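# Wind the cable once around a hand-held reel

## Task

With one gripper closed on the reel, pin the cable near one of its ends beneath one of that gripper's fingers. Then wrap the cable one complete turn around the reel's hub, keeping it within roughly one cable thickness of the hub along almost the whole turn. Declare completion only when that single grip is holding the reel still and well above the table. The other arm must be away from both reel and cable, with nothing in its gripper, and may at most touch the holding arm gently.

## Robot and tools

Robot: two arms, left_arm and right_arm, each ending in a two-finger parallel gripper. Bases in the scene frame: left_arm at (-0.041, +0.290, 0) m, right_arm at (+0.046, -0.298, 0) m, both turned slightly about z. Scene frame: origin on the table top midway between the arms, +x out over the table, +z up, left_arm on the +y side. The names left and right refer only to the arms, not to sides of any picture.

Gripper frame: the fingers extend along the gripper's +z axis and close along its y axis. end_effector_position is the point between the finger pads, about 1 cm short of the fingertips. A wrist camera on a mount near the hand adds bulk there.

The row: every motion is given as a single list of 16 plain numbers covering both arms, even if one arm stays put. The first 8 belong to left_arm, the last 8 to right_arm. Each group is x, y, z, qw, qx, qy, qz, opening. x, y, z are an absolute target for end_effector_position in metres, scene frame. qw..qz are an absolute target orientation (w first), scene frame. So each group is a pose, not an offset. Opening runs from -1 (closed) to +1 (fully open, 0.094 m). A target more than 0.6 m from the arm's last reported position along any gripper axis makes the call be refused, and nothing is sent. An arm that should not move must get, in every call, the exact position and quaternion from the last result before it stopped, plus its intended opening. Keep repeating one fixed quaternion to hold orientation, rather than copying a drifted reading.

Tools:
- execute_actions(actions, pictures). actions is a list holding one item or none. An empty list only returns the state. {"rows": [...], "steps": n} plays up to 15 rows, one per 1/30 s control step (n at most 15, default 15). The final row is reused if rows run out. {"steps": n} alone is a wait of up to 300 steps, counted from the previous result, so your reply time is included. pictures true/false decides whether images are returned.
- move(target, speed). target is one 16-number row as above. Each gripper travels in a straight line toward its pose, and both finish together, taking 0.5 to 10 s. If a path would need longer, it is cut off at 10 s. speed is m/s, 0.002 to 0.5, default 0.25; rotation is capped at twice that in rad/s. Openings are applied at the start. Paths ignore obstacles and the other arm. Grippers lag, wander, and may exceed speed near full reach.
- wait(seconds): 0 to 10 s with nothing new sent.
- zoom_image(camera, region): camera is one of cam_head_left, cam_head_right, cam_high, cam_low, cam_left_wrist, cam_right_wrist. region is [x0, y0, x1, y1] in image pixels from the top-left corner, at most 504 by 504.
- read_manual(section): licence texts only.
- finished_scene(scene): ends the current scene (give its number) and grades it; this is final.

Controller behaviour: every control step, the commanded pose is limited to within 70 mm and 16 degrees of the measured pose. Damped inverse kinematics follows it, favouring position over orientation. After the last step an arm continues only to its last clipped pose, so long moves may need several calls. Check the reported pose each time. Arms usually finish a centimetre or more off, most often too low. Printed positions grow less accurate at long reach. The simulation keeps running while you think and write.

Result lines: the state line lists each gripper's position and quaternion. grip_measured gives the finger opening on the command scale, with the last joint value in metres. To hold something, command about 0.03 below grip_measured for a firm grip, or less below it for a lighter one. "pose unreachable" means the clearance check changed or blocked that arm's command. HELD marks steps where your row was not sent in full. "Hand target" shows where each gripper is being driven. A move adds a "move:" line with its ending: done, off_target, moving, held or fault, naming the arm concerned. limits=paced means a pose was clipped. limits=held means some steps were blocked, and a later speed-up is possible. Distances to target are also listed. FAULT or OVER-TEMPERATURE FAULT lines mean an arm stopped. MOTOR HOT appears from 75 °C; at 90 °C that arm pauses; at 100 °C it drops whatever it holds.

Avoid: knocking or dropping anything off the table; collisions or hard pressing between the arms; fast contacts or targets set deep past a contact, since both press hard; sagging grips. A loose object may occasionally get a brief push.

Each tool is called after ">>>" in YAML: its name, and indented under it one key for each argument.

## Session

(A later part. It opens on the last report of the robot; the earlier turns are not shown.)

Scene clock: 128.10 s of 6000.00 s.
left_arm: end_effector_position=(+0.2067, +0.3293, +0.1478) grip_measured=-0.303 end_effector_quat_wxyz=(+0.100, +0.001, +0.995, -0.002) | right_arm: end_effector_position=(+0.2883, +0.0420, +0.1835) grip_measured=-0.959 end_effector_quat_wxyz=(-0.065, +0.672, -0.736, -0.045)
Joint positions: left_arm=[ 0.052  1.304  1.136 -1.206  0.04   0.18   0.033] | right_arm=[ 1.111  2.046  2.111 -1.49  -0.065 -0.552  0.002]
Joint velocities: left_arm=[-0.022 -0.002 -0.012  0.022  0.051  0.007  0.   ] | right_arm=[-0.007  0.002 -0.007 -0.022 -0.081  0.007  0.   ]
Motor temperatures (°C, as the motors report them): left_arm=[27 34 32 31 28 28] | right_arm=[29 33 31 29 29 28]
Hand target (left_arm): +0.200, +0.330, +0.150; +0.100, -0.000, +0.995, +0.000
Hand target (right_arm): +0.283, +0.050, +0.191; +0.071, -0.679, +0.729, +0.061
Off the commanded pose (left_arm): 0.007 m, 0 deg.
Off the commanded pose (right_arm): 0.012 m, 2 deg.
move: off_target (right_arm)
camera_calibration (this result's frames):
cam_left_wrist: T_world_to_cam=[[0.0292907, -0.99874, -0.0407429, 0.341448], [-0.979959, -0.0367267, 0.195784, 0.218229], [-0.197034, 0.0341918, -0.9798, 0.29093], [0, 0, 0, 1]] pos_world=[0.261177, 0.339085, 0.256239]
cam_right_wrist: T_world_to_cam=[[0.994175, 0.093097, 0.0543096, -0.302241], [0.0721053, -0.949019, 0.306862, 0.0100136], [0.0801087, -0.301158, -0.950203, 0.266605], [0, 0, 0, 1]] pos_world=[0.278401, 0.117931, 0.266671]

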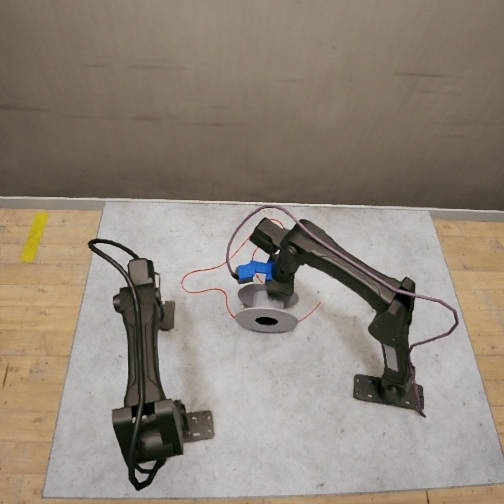

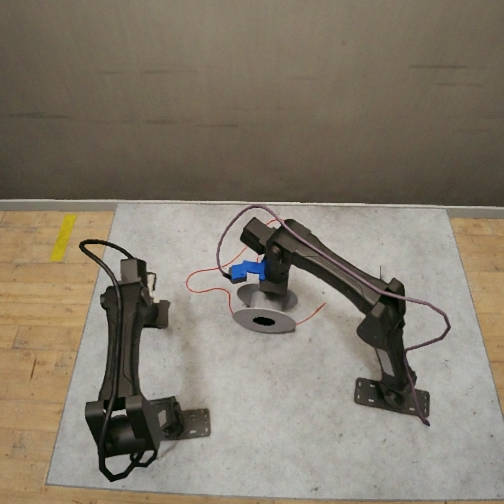

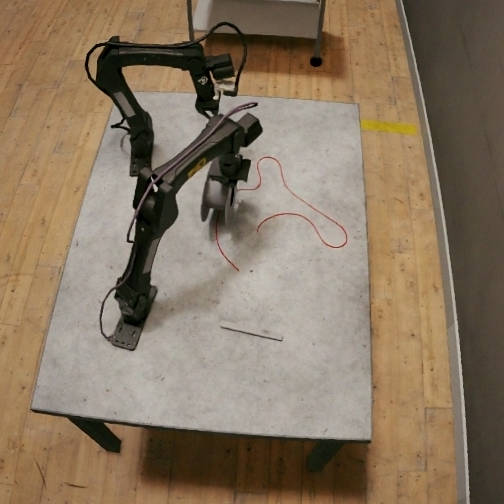

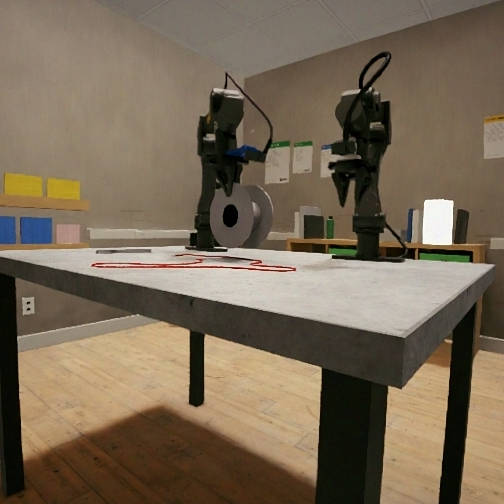

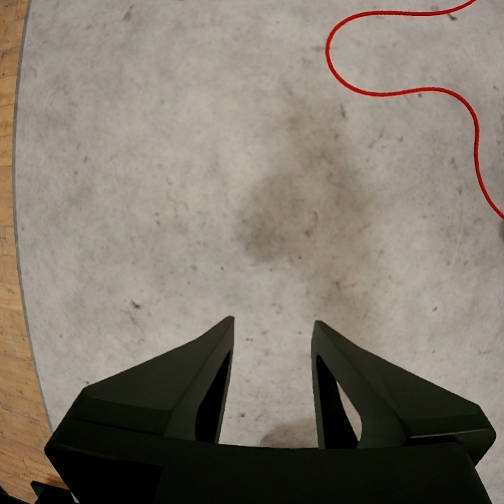

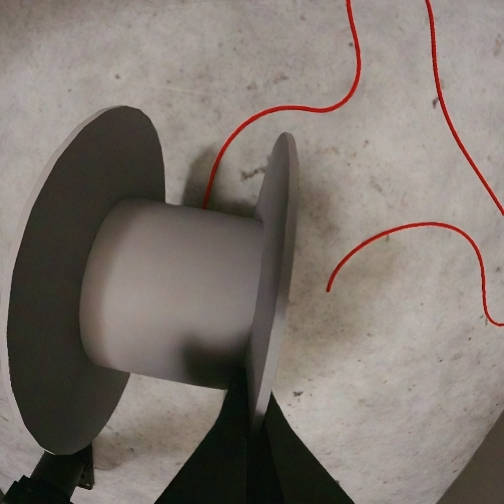

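>>> move:
  target: [0.2,0.33,0.15,0.1,0,0.99,0,-0.3,0.283,0.05,0.149,0.07,-0.68,0.73,0.06,-1]
  speed: 0.08

>>> move:
  target: [0.2,0.33,0.15,0.1,0,0.99,0,-0.3,0.283,0.05,0.149,0.07,-0.68,0.73,0.06,-0.6]

>>> move:
  target: [0.2,0.33,0.15,0.1,0,0.99,0,-0.3,0.283,0.05,0.21,0.07,-0.68,0.73,0.06,-0.6]
  speed: 0.12

>>> move:
  target: [0.2,0.33,0.15,0.1,0,0.99,0,-0.3,0.39,0,0.2,0.1,-0.5,0.85,0.1,-0.4]

>>> move:
  target: [0.2,0.33,0.15,0.1,0,0.99,0,-0.3,0.39,0.01,0.05,0.1,-0.5,0.85,0.1,-0.4]

Scene clock: 134.53 s of 6000.00 s.
left_arm: end_effector_position=(+0.2067, +0.3293, +0.1478) grip_measured=-0.303 end_effector_quat_wxyz=(+0.100, +0.001, +0.995, -0.002) | right_arm: end_effector_position=(+0.2858, +0.0389, +0.1537) grip_measured=-0.962 end_effector_quat_wxyz=(-0.058, +0.673, -0.736, -0.044)
Joint positions: left_arm=[ 0.052  1.304  1.136 -1.206  0.04   0.18   0.033] | right_arm=[ 1.111  2.012  1.941 -1.37  -0.065 -0.555  0.002]
Joint velocities: left_arm=[-0.007 -0.012  0.007 -0.051 -0.037  0.007  0.001] | right_arm=[ 0.017 -0.037 -0.017 -0.007  0.051  0.037 -0.001]
Motor temperatures (°C, as the motors report them): left_arm=[27 34 32 31 28 28] | right_arm=[29 33 31 29 29 28]
Hand target (left_arm): +0.200, +0.330, +0.150; +0.100, -0.000, +0.995, +0.000
Hand target (right_arm): +0.283, +0.050, +0.149; +0.069, -0.679, +0.729, +0.060
Off the commanded pose (left_arm): 0.007 m, 0 deg.
Off the commanded pose (right_arm): 0.012 m, 3 deg.
move: off_target (right_arm)
camera_calibration (this result's frames):
cam_left_wrist: T_world_to_cam=[[0.0292907, -0.99874, -0.0407429, 0.341448], [-0.979959, -0.0367267, 0.195784, 0.218229], [-0.197034, 0.0341918, -0.9798, 0.29093], [0, 0, 0, 1]] pos_world=[0.261177, 0.339085, 0.256239]
cam_right_wrist: T_world_to_cam=[[0.994311, 0.0971432, 0.0436932, -0.296412], [0.0783271, -0.944807, 0.318128, 0.0126466], [0.0721856, -0.312896, -0.94704, 0.239766], [0, 0, 0, 1]] pos_world=[0.276427, 0.115765, 0.235996]

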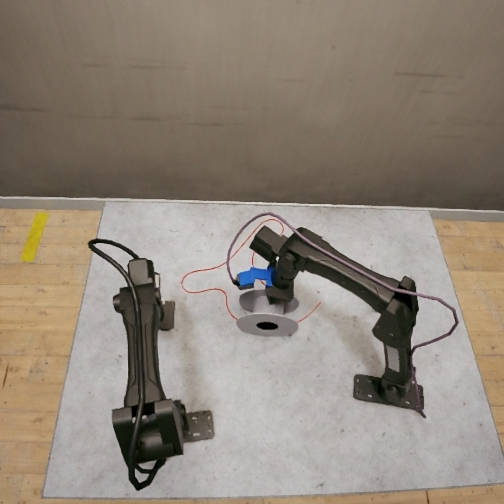

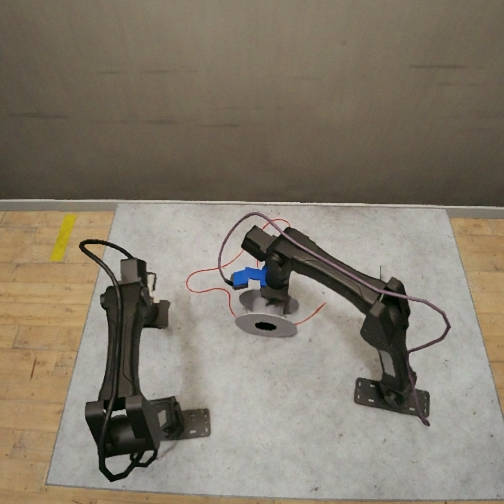

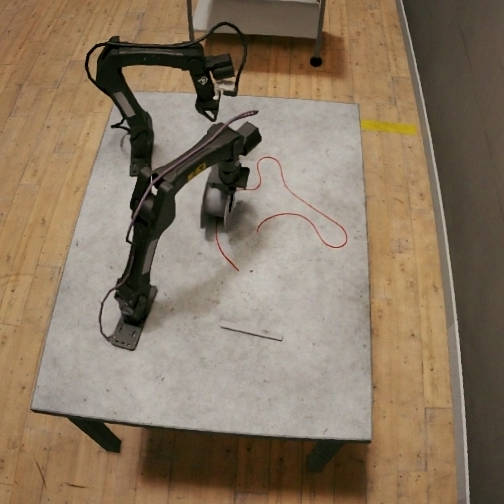

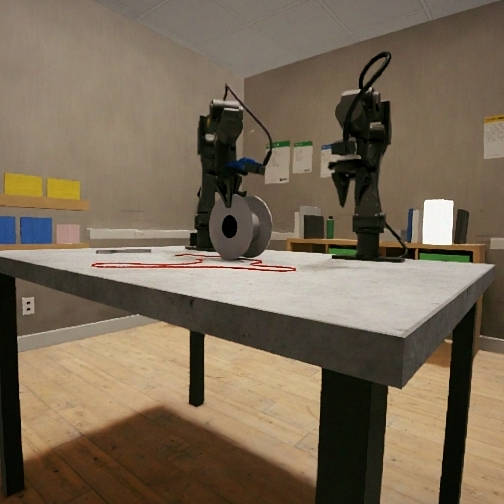

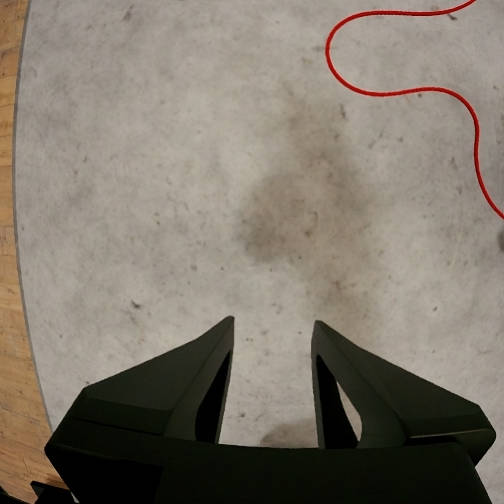

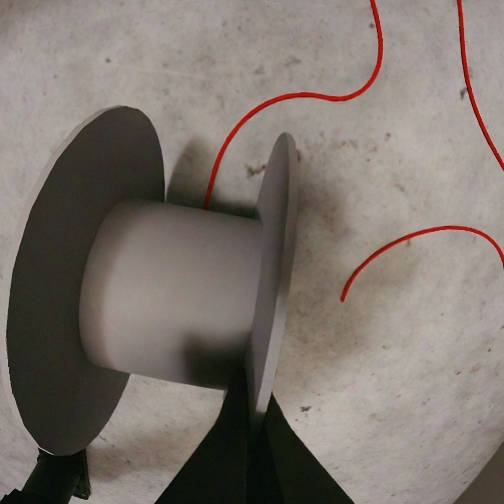

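Scene clock: 135.33 s of 6000.00 s.
left_arm: end_effector_position=(+0.2067, +0.3293, +0.1478) grip_measured=-0.303 end_effector_quat_wxyz=(+0.100, +0.001, +0.995, -0.002) | right_arm: end_effector_position=(+0.2893, +0.0458, +0.1510) grip_measured=-0.603 end_effector_quat_wxyz=(-0.071, +0.673, -0.735, -0.050)
Joint positions: left_arm=[ 0.052  1.304  1.136 -1.206  0.04   0.18   0.033] | right_arm=[ 1.111  2.012  1.925 -1.326 -0.073 -0.555  0.019]
Joint velocities: left_arm=[-0.007 -0.002 -0.017 -0.022 -0.051  0.051 -0.   ] | right_arm=[-0.012 -0.012 -0.012  0.007 -0.022  0.037 -0.001]
Motor temperatures (°C, as the motors report them): left_arm=[27 34 32 31 28 28] | right_arm=[29 33 31 29 29 28]
Hand target (left_arm): +0.200, +0.330, +0.150; +0.100, -0.000, +0.995, +0.000
Hand target (right_arm): +0.283, +0.050, +0.149; +0.070, -0.679, +0.729, +0.060
Off the commanded pose (left_arm): 0.007 m, 0 deg.
Off the commanded pose (right_arm): 0.008 m, 1 deg.
move: done
camera_calibration (this result's frames):
cam_left_wrist: T_world_to_cam=[[0.0292907, -0.99874, -0.0407429, 0.341448], [-0.979959, -0.0367267, 0.195784, 0.218229], [-0.197034, 0.0341918, -0.9798, 0.29093], [0, 0, 0, 1]] pos_world=[0.261177, 0.339085, 0.256239]
cam_right_wrist: T_world_to_cam=[[0.993647, 0.0968888, 0.0572593, -0.302267], [0.076068, -0.953148, 0.292785, 0.0246548], [0.0829441, -0.286569, -0.954462, 0.235941], [0, 0, 0, 1]] pos_world=[0.278901, 0.120399, 0.235286]

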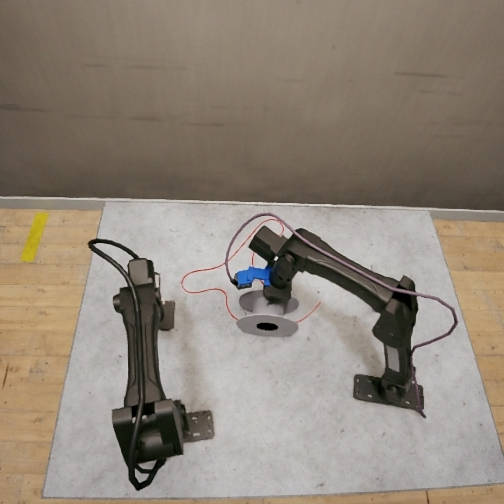

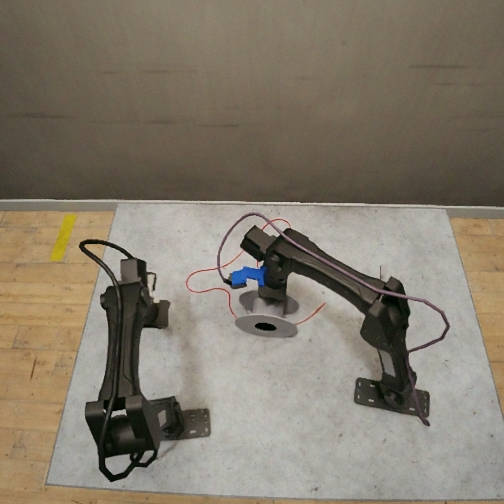

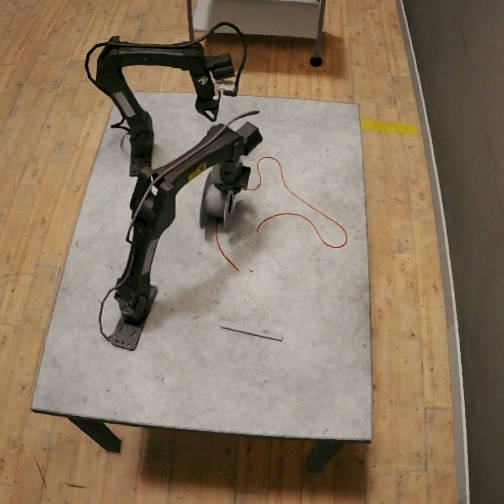

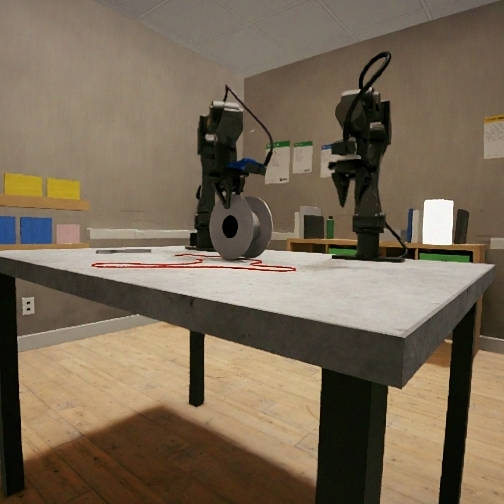

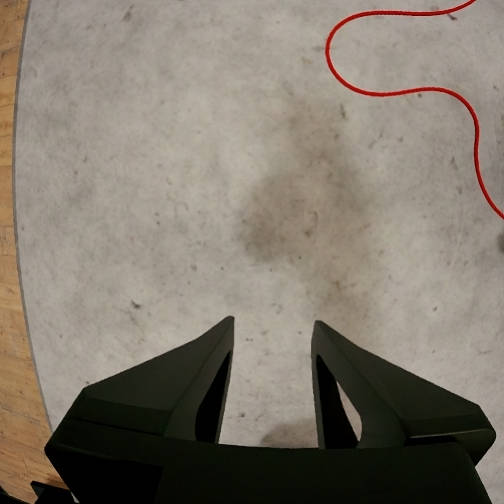

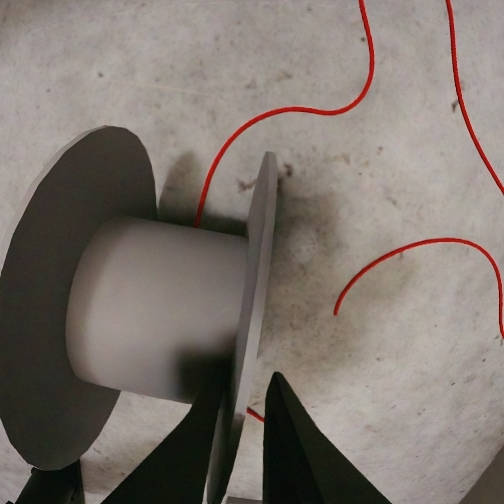

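Scene clock: 136.40 s of 6000.00 s.
left_arm: end_effector_position=(+0.2067, +0.3293, +0.1478) grip_measured=-0.303 end_effector_quat_wxyz=(+0.100, +0.001, +0.995, -0.002) | right_arm: end_effector_position=(+0.2879, +0.0444, +0.2125) grip_measured=-0.603 end_effector_quat_wxyz=(-0.091, +0.672, -0.733, -0.055)
Joint positions: left_arm=[ 0.052  1.304  1.136 -1.206  0.04   0.18   0.033] | right_arm=[ 1.111  2.038  2.211 -1.545 -0.074 -0.555  0.019]
Joint velocities: left_arm=[-0.012 -0.017  0.007 -0.037  0.007 -0.037 -0.   ] | right_arm=[-0.002  0.007  0.002 -0.007 -0.095  0.037 -0.   ]
Motor temperatures (°C, as the motors report them): left_arm=[27 34 32 31 28 28] | right_arm=[29 33 31 29 29 28]
Hand target (left_arm): +0.200, +0.330, +0.150; +0.100, -0.000, +0.995, +0.000
Hand target (right_arm): +0.282, +0.049, +0.210; -0.081, +0.678, -0.728, -0.062
Off the commanded pose (left_arm): 0.007 m, 0 deg.
Off the commanded pose (right_arm): 0.008 m, 3 deg.
joint sent to its limit (right arm) — the command would take joint 4 (wrist pitch) past its lower limit, so that joint was sent only as far as its limit.
move: off_target (right_arm)
camera_calibration (this result's frames):
cam_left_wrist: T_world_to_cam=[[0.0292907, -0.99874, -0.0407429, 0.341448], [-0.979959, -0.0367267, 0.195784, 0.218229], [-0.197034, 0.0341918, -0.9798, 0.29093], [0, 0, 0, 1]] pos_world=[0.261177, 0.339085, 0.256239]
cam_right_wrist: T_world_to_cam=[[0.991948, 0.0947736, 0.0840049, -0.309315], [0.0697561, -0.962494, 0.262182, 0.0141174], [0.105702, -0.254211, -0.961355, 0.287791], [0, 0, 0, 1]] pos_world=[0.275419, 0.116062, 0.298952]

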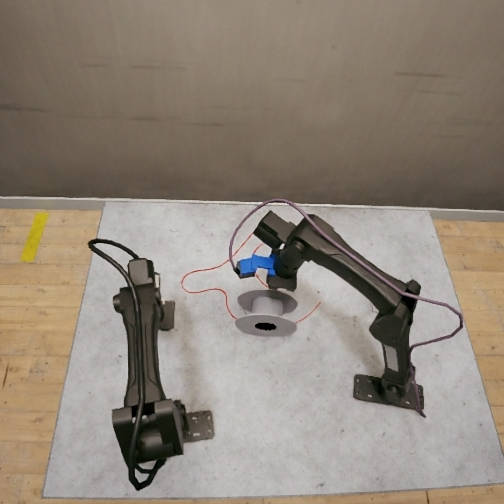

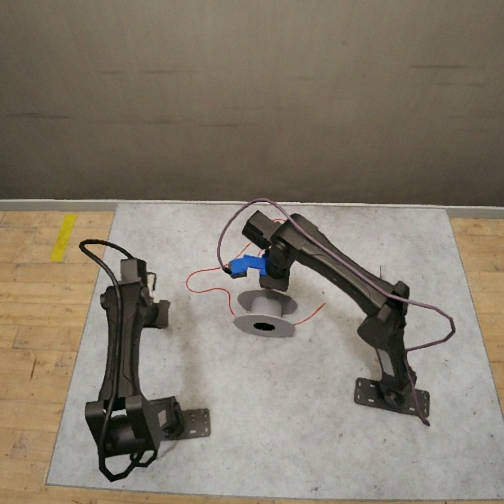

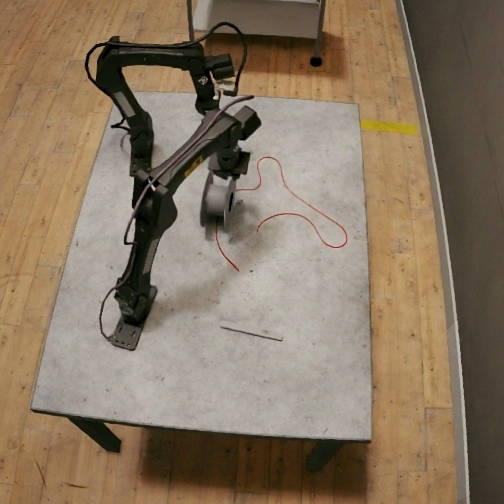

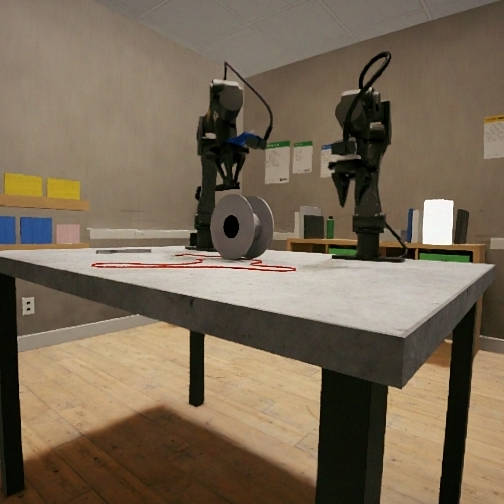

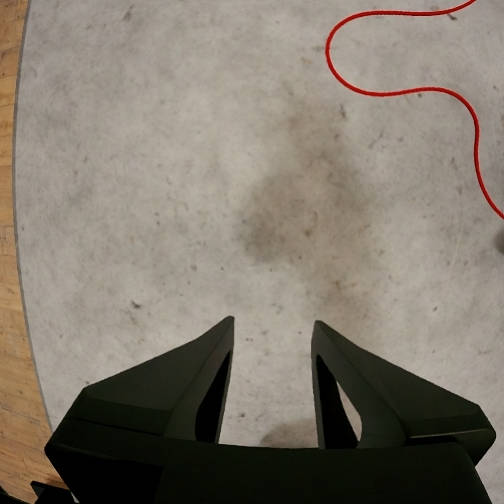

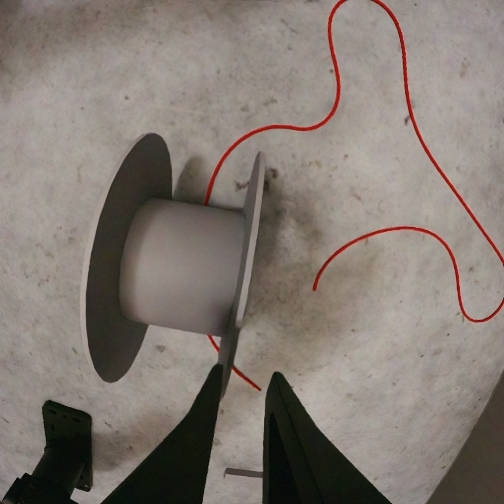

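Scene clock: 137.77 s of 6000.00 s.
left_arm: end_effector_position=(+0.2067, +0.3293, +0.1478) grip_measured=-0.303 end_effector_quat_wxyz=(+0.100, +0.001, +0.995, -0.002) | right_arm: end_effector_position=(+0.3897, -0.0057, +0.2001) grip_measured=-0.403 end_effector_quat_wxyz=(+0.101, -0.505, +0.853, +0.086)
Joint positions: left_arm=[ 0.052  1.304  1.136 -1.206  0.04   0.18   0.033] | right_arm=[ 0.834  2.152  2.325 -1.522 -0.147 -0.407  0.028]
Joint velocities: left_arm=[-0.002 -0.012 -0.002 -0.037 -0.007 -0.007 -0.   ] | right_arm=[-0.007  0.002 -0.007 -0.022  0.051 -0.007 -0.001]
Motor temperatures (°C, as the motors report them): left_arm=[27 34 32 31 28 28] | right_arm=[29 33 31 29 29 28]
Hand target (left_arm): +0.200, +0.330, +0.150; +0.100, -0.000, +0.995, +0.000
Hand target (right_arm): +0.390, -0.000, +0.200; +0.102, -0.502, +0.853, +0.096
Off the commanded pose (left_arm): 0.007 m, 0 deg.
Off the commanded pose (right_arm): 0.006 m, 2 deg.
move: done
camera_calibration (this result's frames):
cam_left_wrist: T_world_to_cam=[[0.0292907, -0.99874, -0.0407429, 0.341448], [-0.979959, -0.0367267, 0.195784, 0.218229], [-0.197034, 0.0341918, -0.9798, 0.29093], [0, 0, 0, 1]] pos_world=[0.261177, 0.339085, 0.256239]
cam_right_wrist: T_world_to_cam=[[0.950925, -0.309293, 0.00892862, -0.375813], [-0.304982, -0.93202, 0.195766, 0.121593], [-0.0522276, -0.188882, -0.98061, 0.318184], [0, 0, 0, 1]] pos_world=[0.411072, 0.0571903, 0.291566]

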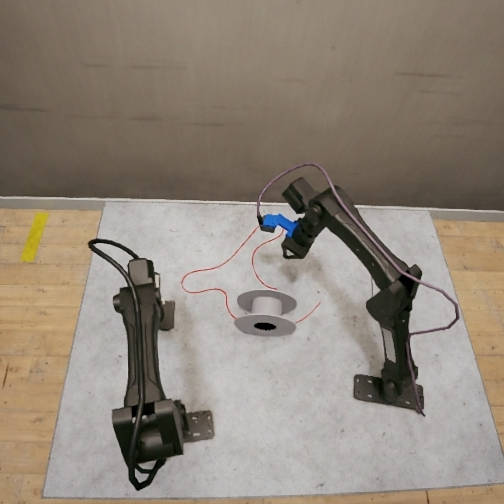

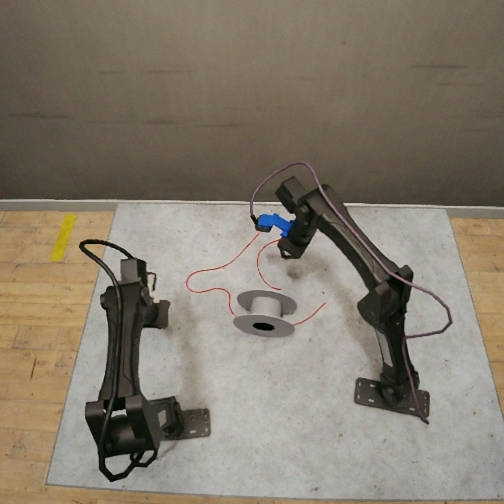

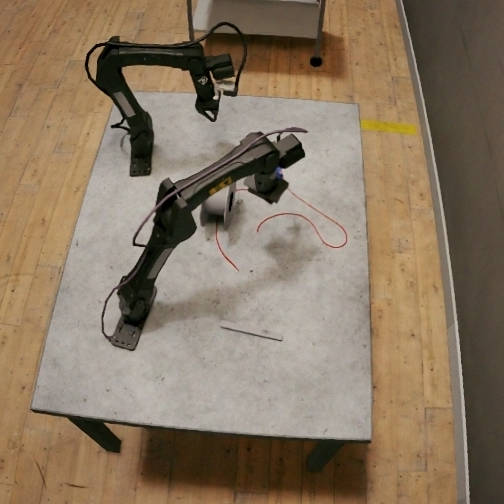

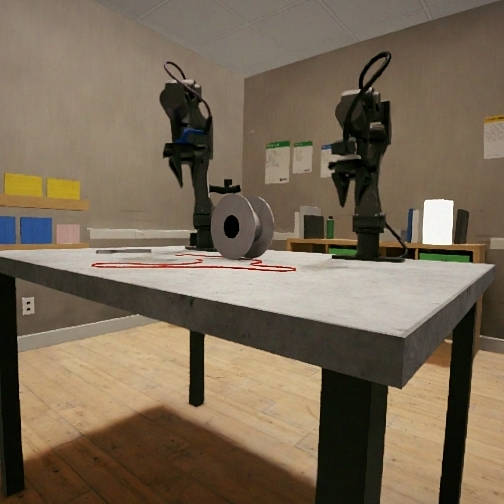

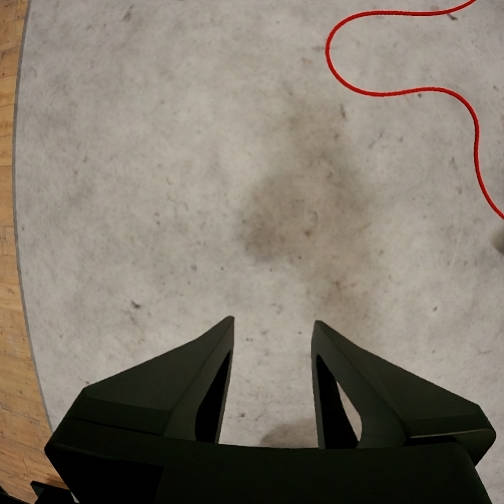

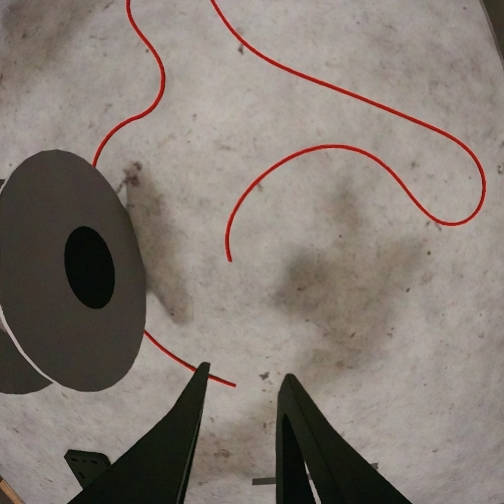

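Scene clock: 139.13 s of 6000.00 s.
left_arm: end_effector_position=(+0.2067, +0.3293, +0.1478) grip_measured=-0.303 end_effector_quat_wxyz=(+0.100, +0.001, +0.995, -0.002) | right_arm: end_effector_position=(+0.3973, +0.0061, +0.0560) grip_measured=-0.403 end_effector_quat_wxyz=(+0.106, -0.500, +0.854, +0.091)
Joint positions: left_arm=[ 0.052  1.304  1.136 -1.206  0.04   0.18   0.033] | right_arm=[ 0.842  2.124  1.694 -0.906 -0.154 -0.388  0.028]
Joint velocities: left_arm=[ 0.007 -0.017  0.002  0.037  0.022 -0.022 -0.   ] | right_arm=[ 0.012 -0.027  0.002 -0.022 -0.022 -0.051  0.   ]
Motor temperatures (°C, as the motors report them): left_arm=[27 34 32 31 28 28] | right_arm=[29 33 31 29 29 28]
Hand target (left_arm): +0.200, +0.330, +0.150; +0.100, -0.000, +0.995, +0.000
Hand target (right_arm): +0.392, +0.011, +0.050; +0.100, -0.502, +0.853, +0.100
Off the commanded pose (left_arm): 0.007 m, 0 deg.
Off the commanded pose (right_arm): 0.010 m, 1 deg.
move: done
camera_calibration (this result's frames):
cam_left_wrist: T_world_to_cam=[[0.0292907, -0.99874, -0.0407429, 0.341448], [-0.979959, -0.0367267, 0.195784, 0.218229], [-0.197034, 0.0341918, -0.9798, 0.29093], [0, 0, 0, 1]] pos_world=[0.261177, 0.339085, 0.256239]
cam_right_wrist: T_world_to_cam=[[0.948244, -0.317489, 0.00582375, -0.376812], [-0.313197, -0.932084, 0.182009, 0.16715], [-0.0523576, -0.174413, -0.98328, 0.179597], [0, 0, 0, 1]] pos_world=[0.419064, 0.0674877, 0.148366]

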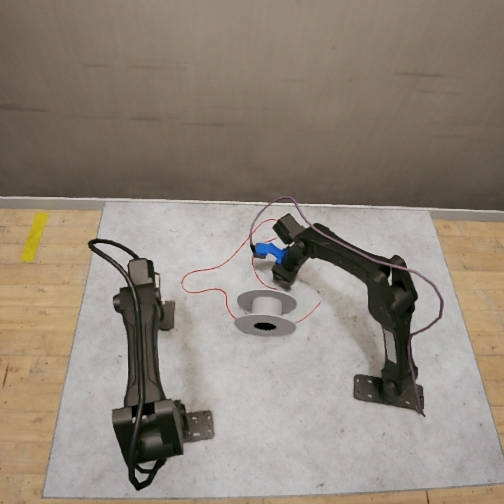

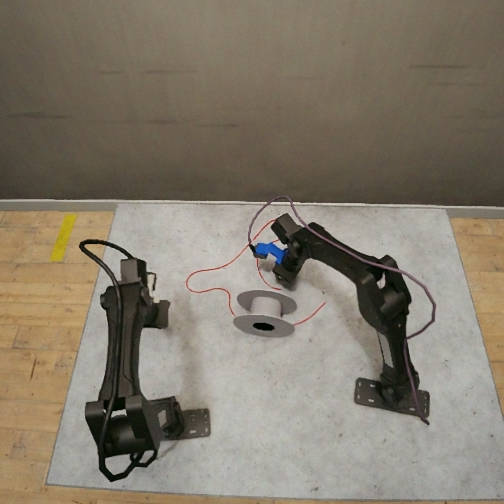

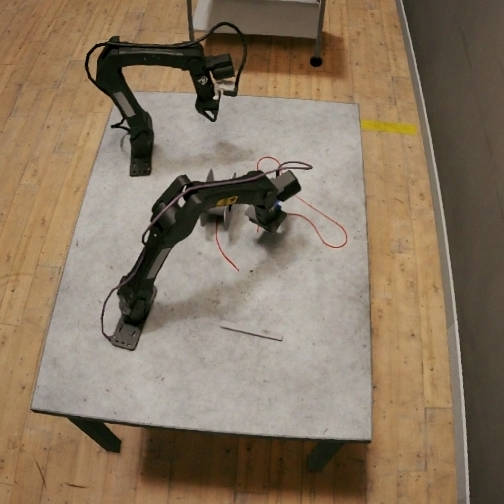

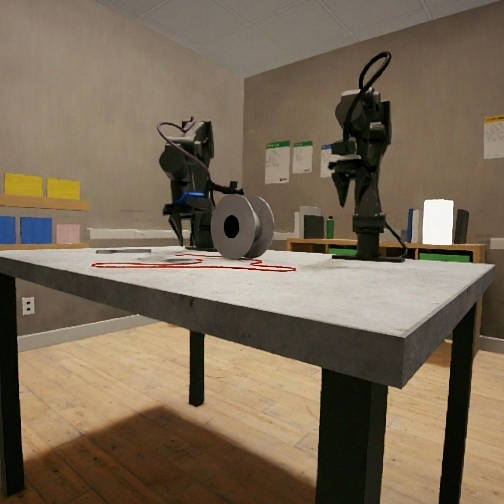

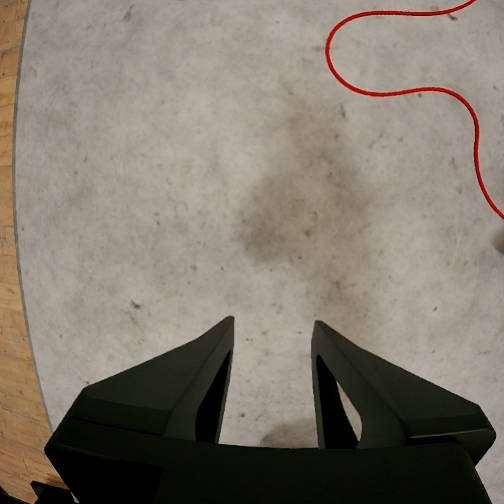

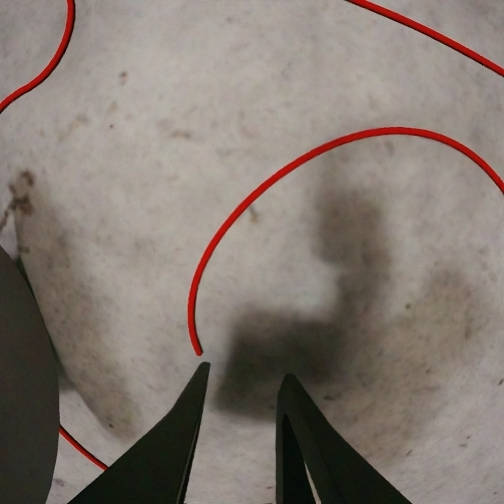

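>>> move:
  target: [0.2,0.33,0.15,0.1,0,0.99,0,-0.3,0.37,0.03,0.007,0.1,-0.5,0.85,0.1,-0.4]
  speed: 0.1

>>> move:
  target: [0.2,0.33,0.15,0.1,0,0.99,0,-0.3,0.37,0.03,0.005,0.1,-0.5,0.85,0.1,-1]

>>> move:
  target: [0.2,0.33,0.15,0.1,0,0.99,0,-0.3,0.38,0.04,0.21,0.1,-0.5,0.85,0.1,-1]

Scene clock: 144.80 s of 6000.00 s.
left_arm: end_effector_position=(+0.2067, +0.3293, +0.1478) grip_measured=-0.303 end_effector_quat_wxyz=(+0.100, +0.001, +0.995, -0.002) | right_arm: end_effector_position=(+0.3796, +0.0311, +0.0239) grip_measured=-0.403 end_effector_quat_wxyz=(+0.119, -0.501, +0.851, +0.100)
Joint positions: left_arm=[ 0.052  1.304  1.136 -1.206  0.04   0.18   0.033] | right_arm=[ 0.909  2.138  1.575 -0.733 -0.151 -0.322  0.028]
Joint velocities: left_arm=[ 0.007 -0.002  0.012 -0.11  -0.007  0.022 -0.   ] | right_arm=[-0.002  0.007 -0.051  0.081 -0.066 -0.037 -0.   ]
Motor temperatures (°C, as the motors report them): left_arm=[27 34 32 31 28 28] | right_arm=[29 34 31 29 29 28]
Hand target (left_arm): +0.200, +0.330, +0.150; +0.100, -0.000, +0.995, +0.000
Hand target (right_arm): +0.370, +0.030, +0.007; +0.100, -0.502, +0.853, +0.101
Off the commanded pose (left_arm): 0.007 m, 0 deg.
Off the commanded pose (right_arm): 0.019 m, 2 deg.
move: off_target (right_arm)
camera_calibration (this result's frames):
cam_left_wrist: T_world_to_cam=[[0.0292907, -0.99874, -0.0407429, 0.341448], [-0.979959, -0.0367267, 0.195784, 0.218229], [-0.197034, 0.0341918, -0.9798, 0.29093], [0, 0, 0, 1]] pos_world=[0.261177, 0.339085, 0.256239]
cam_right_wrist: T_world_to_cam=[[0.949182, -0.314573, 0.00983394, -0.352406], [-0.312416, -0.937974, 0.150332, 0.191415], [-0.0380665, -0.145765, -0.988587, 0.145305], [0, 0, 0, 1]] pos_world=[0.39983, 0.089865, 0.118337]

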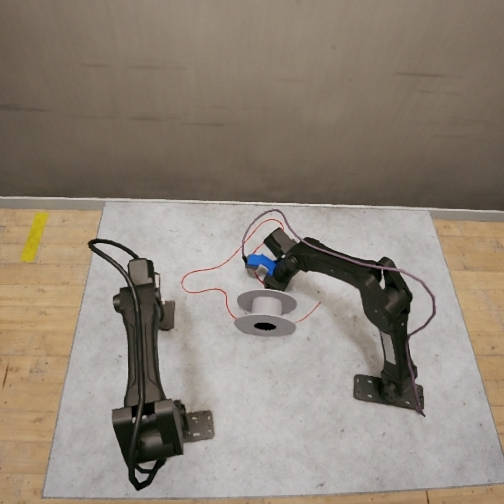

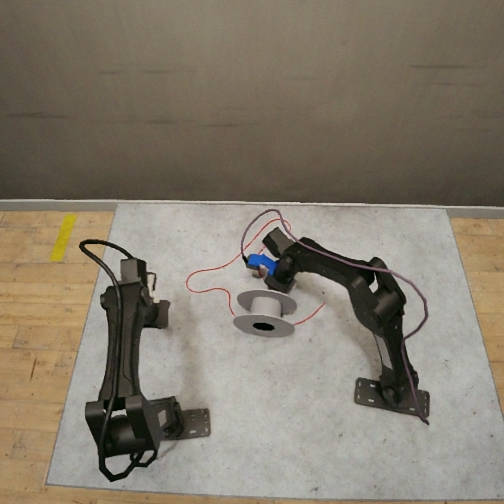

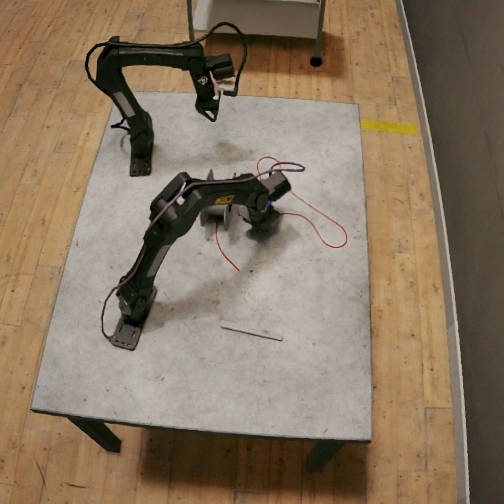

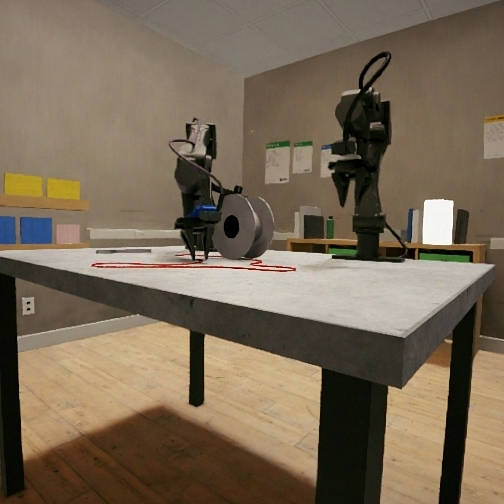

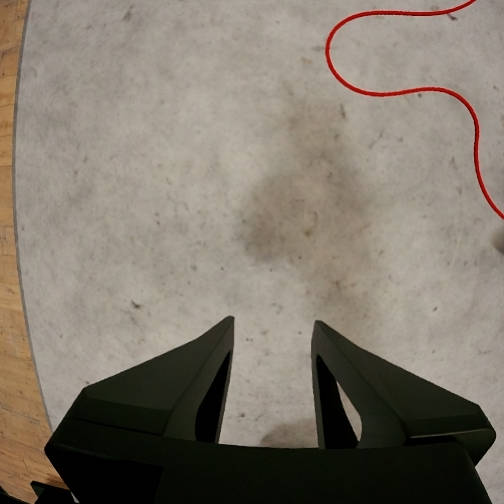

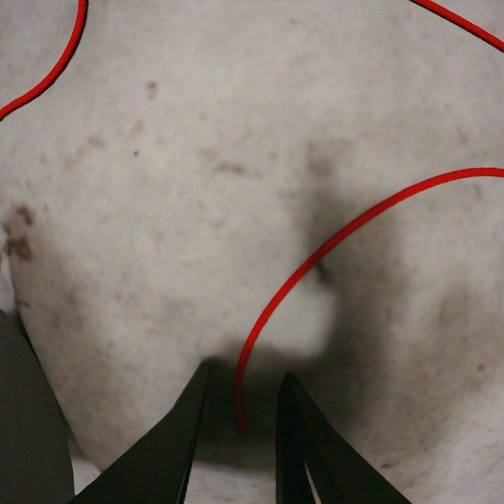

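Scene clock: 145.50 s of 6000.00 s.
left_arm: end_effector_position=(+0.2067, +0.3293, +0.1478) grip_measured=-0.303 end_effector_quat_wxyz=(+0.100, +0.001, +0.995, -0.002) | right_arm: end_effector_position=(+0.3808, +0.0322, +0.0237) grip_measured=-0.993 end_effector_quat_wxyz=(+0.123, -0.501, +0.851, +0.101)
Joint positions: left_arm=[ 0.052  1.304  1.136 -1.206  0.04   0.18   0.033] | right_arm=[ 0.909  2.138  1.571 -0.722 -0.151 -0.322  0.   ]
Joint velocities: left_arm=[-0.007  0.002 -0.007  0.022  0.007 -0.007 -0.001] | right_arm=[-0.002 -0.007  0.002  0.022 -0.022  0.051 -0.001]
Motor temperatures (°C, as the motors report them): left_arm=[27 34 32 31 28 28] | right_arm=[29 34 31 29 29 28]
Hand target (left_arm): +0.200, +0.330, +0.150; +0.100, -0.000, +0.995, +0.000
Hand target (right_arm): +0.370, +0.030, +0.005; +0.100, -0.502, +0.853, +0.101
Off the commanded pose (left_arm): 0.007 m, 0 deg.
Off the commanded pose (right_arm): 0.022 m, 3 deg.
move: off_target (right_arm)
camera_calibration (this result's frames):
cam_left_wrist: T_world_to_cam=[[0.0292907, -0.99874, -0.0407429, 0.341448], [-0.979959, -0.0367267, 0.195784, 0.218229], [-0.197034, 0.0341918, -0.9798, 0.29093], [0, 0, 0, 1]] pos_world=[0.261177, 0.339085, 0.256239]
cam_right_wrist: T_world_to_cam=[[0.948998, -0.31498, 0.013769, -0.353252], [-0.313625, -0.938643, 0.143488, 0.193499], [-0.0322717, -0.140488, -0.989556, 0.142971], [0, 0, 0, 1]] pos_world=[0.400535, 0.0904449, 0.118577]

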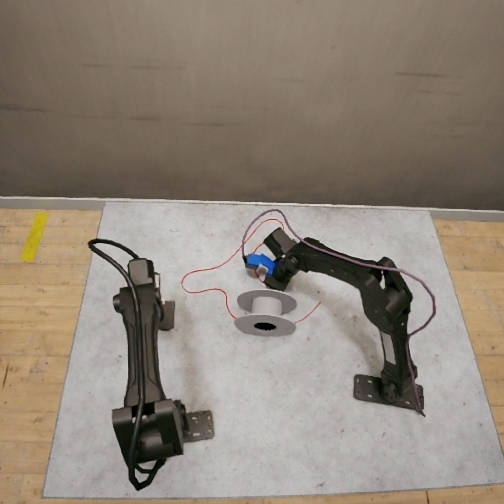

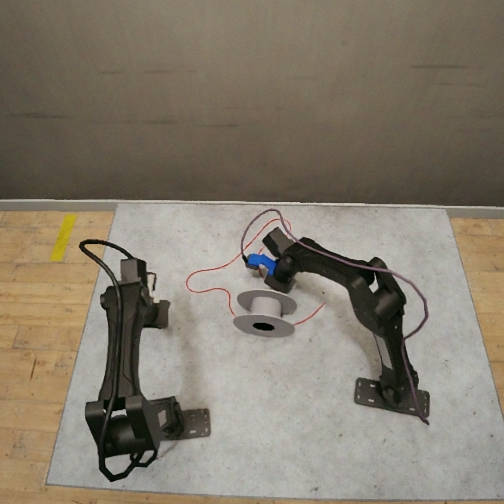

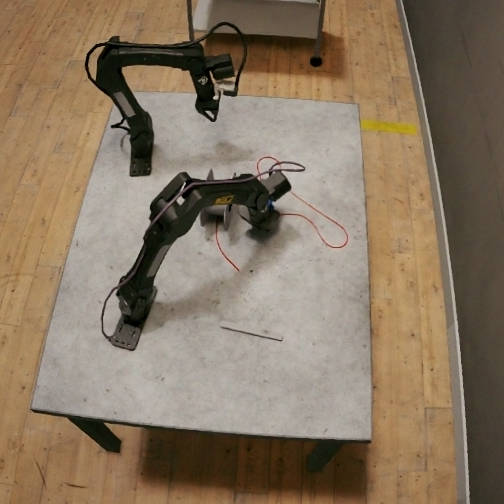

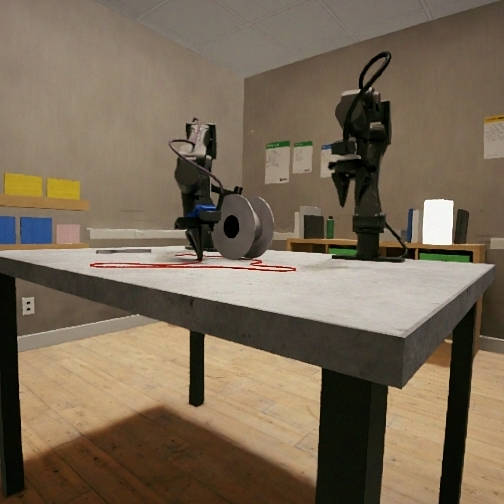

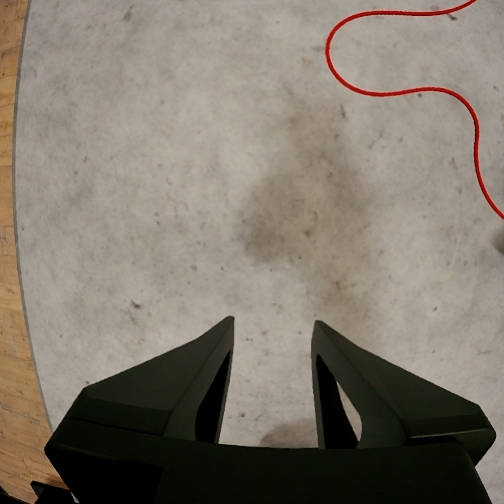

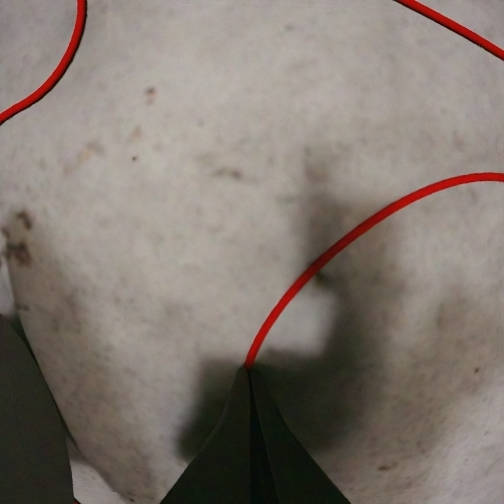

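Scene clock: 147.07 s of 6000.00 s.
left_arm: end_effector_position=(+0.2067, +0.3293, +0.1478) grip_measured=-0.303 end_effector_quat_wxyz=(+0.100, +0.001, +0.995, -0.002) | right_arm: end_effector_position=(+0.3833, +0.0344, +0.2105) grip_measured=-0.997 end_effector_quat_wxyz=(+0.122, -0.498, +0.853, +0.101)
Joint positions: left_arm=[ 0.052  1.304  1.136 -1.206  0.04   0.18   0.033] | right_arm=[ 0.909  2.233  2.489 -1.545 -0.151 -0.315  0.   ]
Joint velocities: left_arm=[-0.002  0.017 -0.012  0.037  0.051 -0.022 -0.   ] | right_arm=[-0.017  0.012  0.002  0.022 -0.007 -0.037  0.001]
Motor temperatures (°C, as the motors report them): left_arm=[27 34 32 31 28 28] | right_arm=[29 34 31 29 29 28]
Hand target (left_arm): +0.200, +0.330, +0.150; +0.100, -0.000, +0.995, +0.000
Hand target (right_arm): +0.378, +0.038, +0.210; +0.116, -0.500, +0.852, +0.105
Off the commanded pose (left_arm): 0.007 m, 0 deg.
Off the commanded pose (right_arm): 0.006 m, 3 deg.
joint sent to its limit (right arm) — the command would take joint 4 (wrist pitch) past its lower limit, so that joint was sent only as far as its limit.
move: off_target (right_arm)
camera_calibration (this result's frames):
cam_left_wrist: T_world_to_cam=[[0.0292907, -0.99874, -0.0407429, 0.341448], [-0.979959, -0.0367267, 0.195784, 0.218229], [-0.197034, 0.0341918, -0.9798, 0.29093], [0, 0, 0, 1]] pos_world=[0.261177, 0.339085, 0.256239]
cam_right_wrist: T_world_to_cam=[[0.946832, -0.321517, 0.0116867, -0.355994], [-0.319813, -0.936611, 0.143106, 0.1719], [-0.0350649, -0.139234, -0.989638, 0.329185], [0, 0, 0, 1]] pos_world=[0.403585, 0.0923789, 0.305335]

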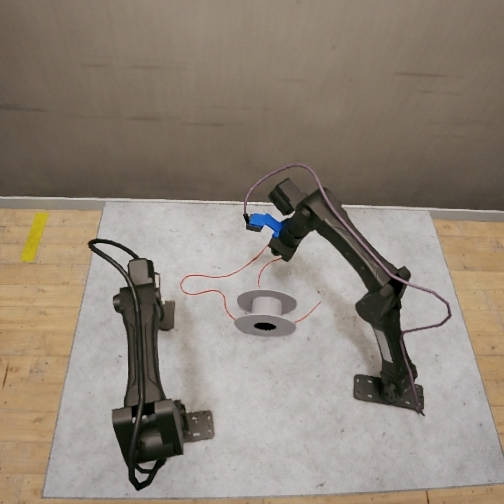

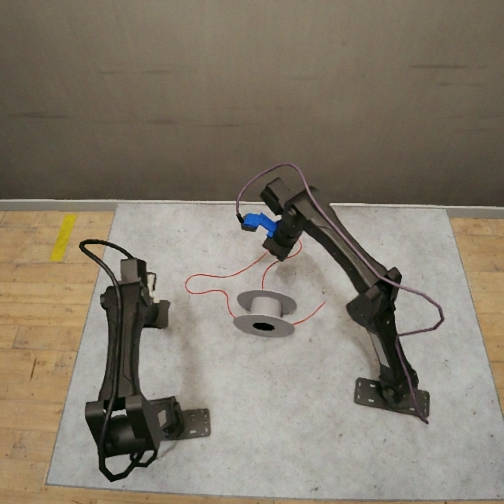

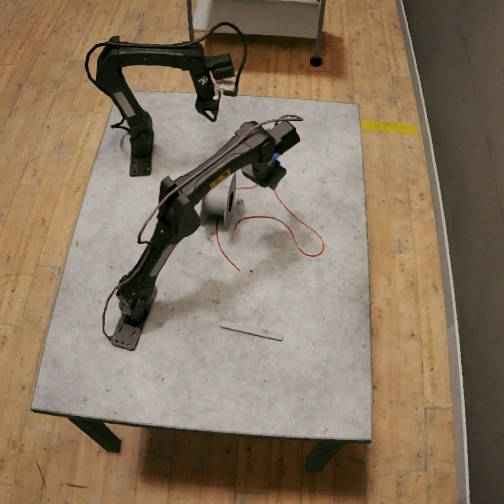

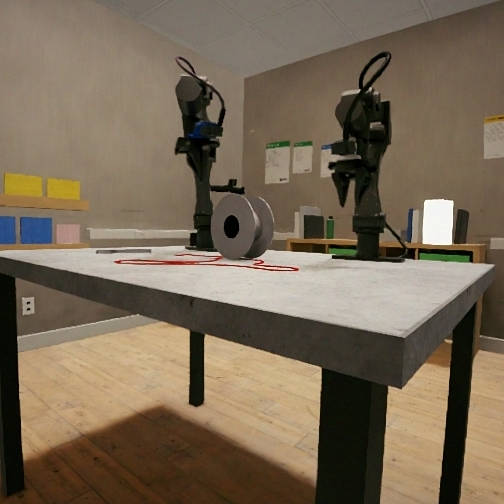

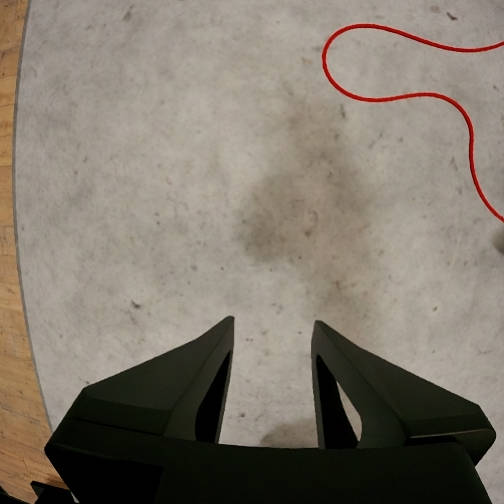

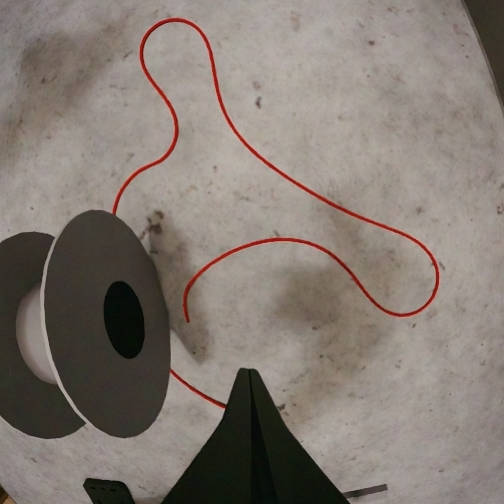

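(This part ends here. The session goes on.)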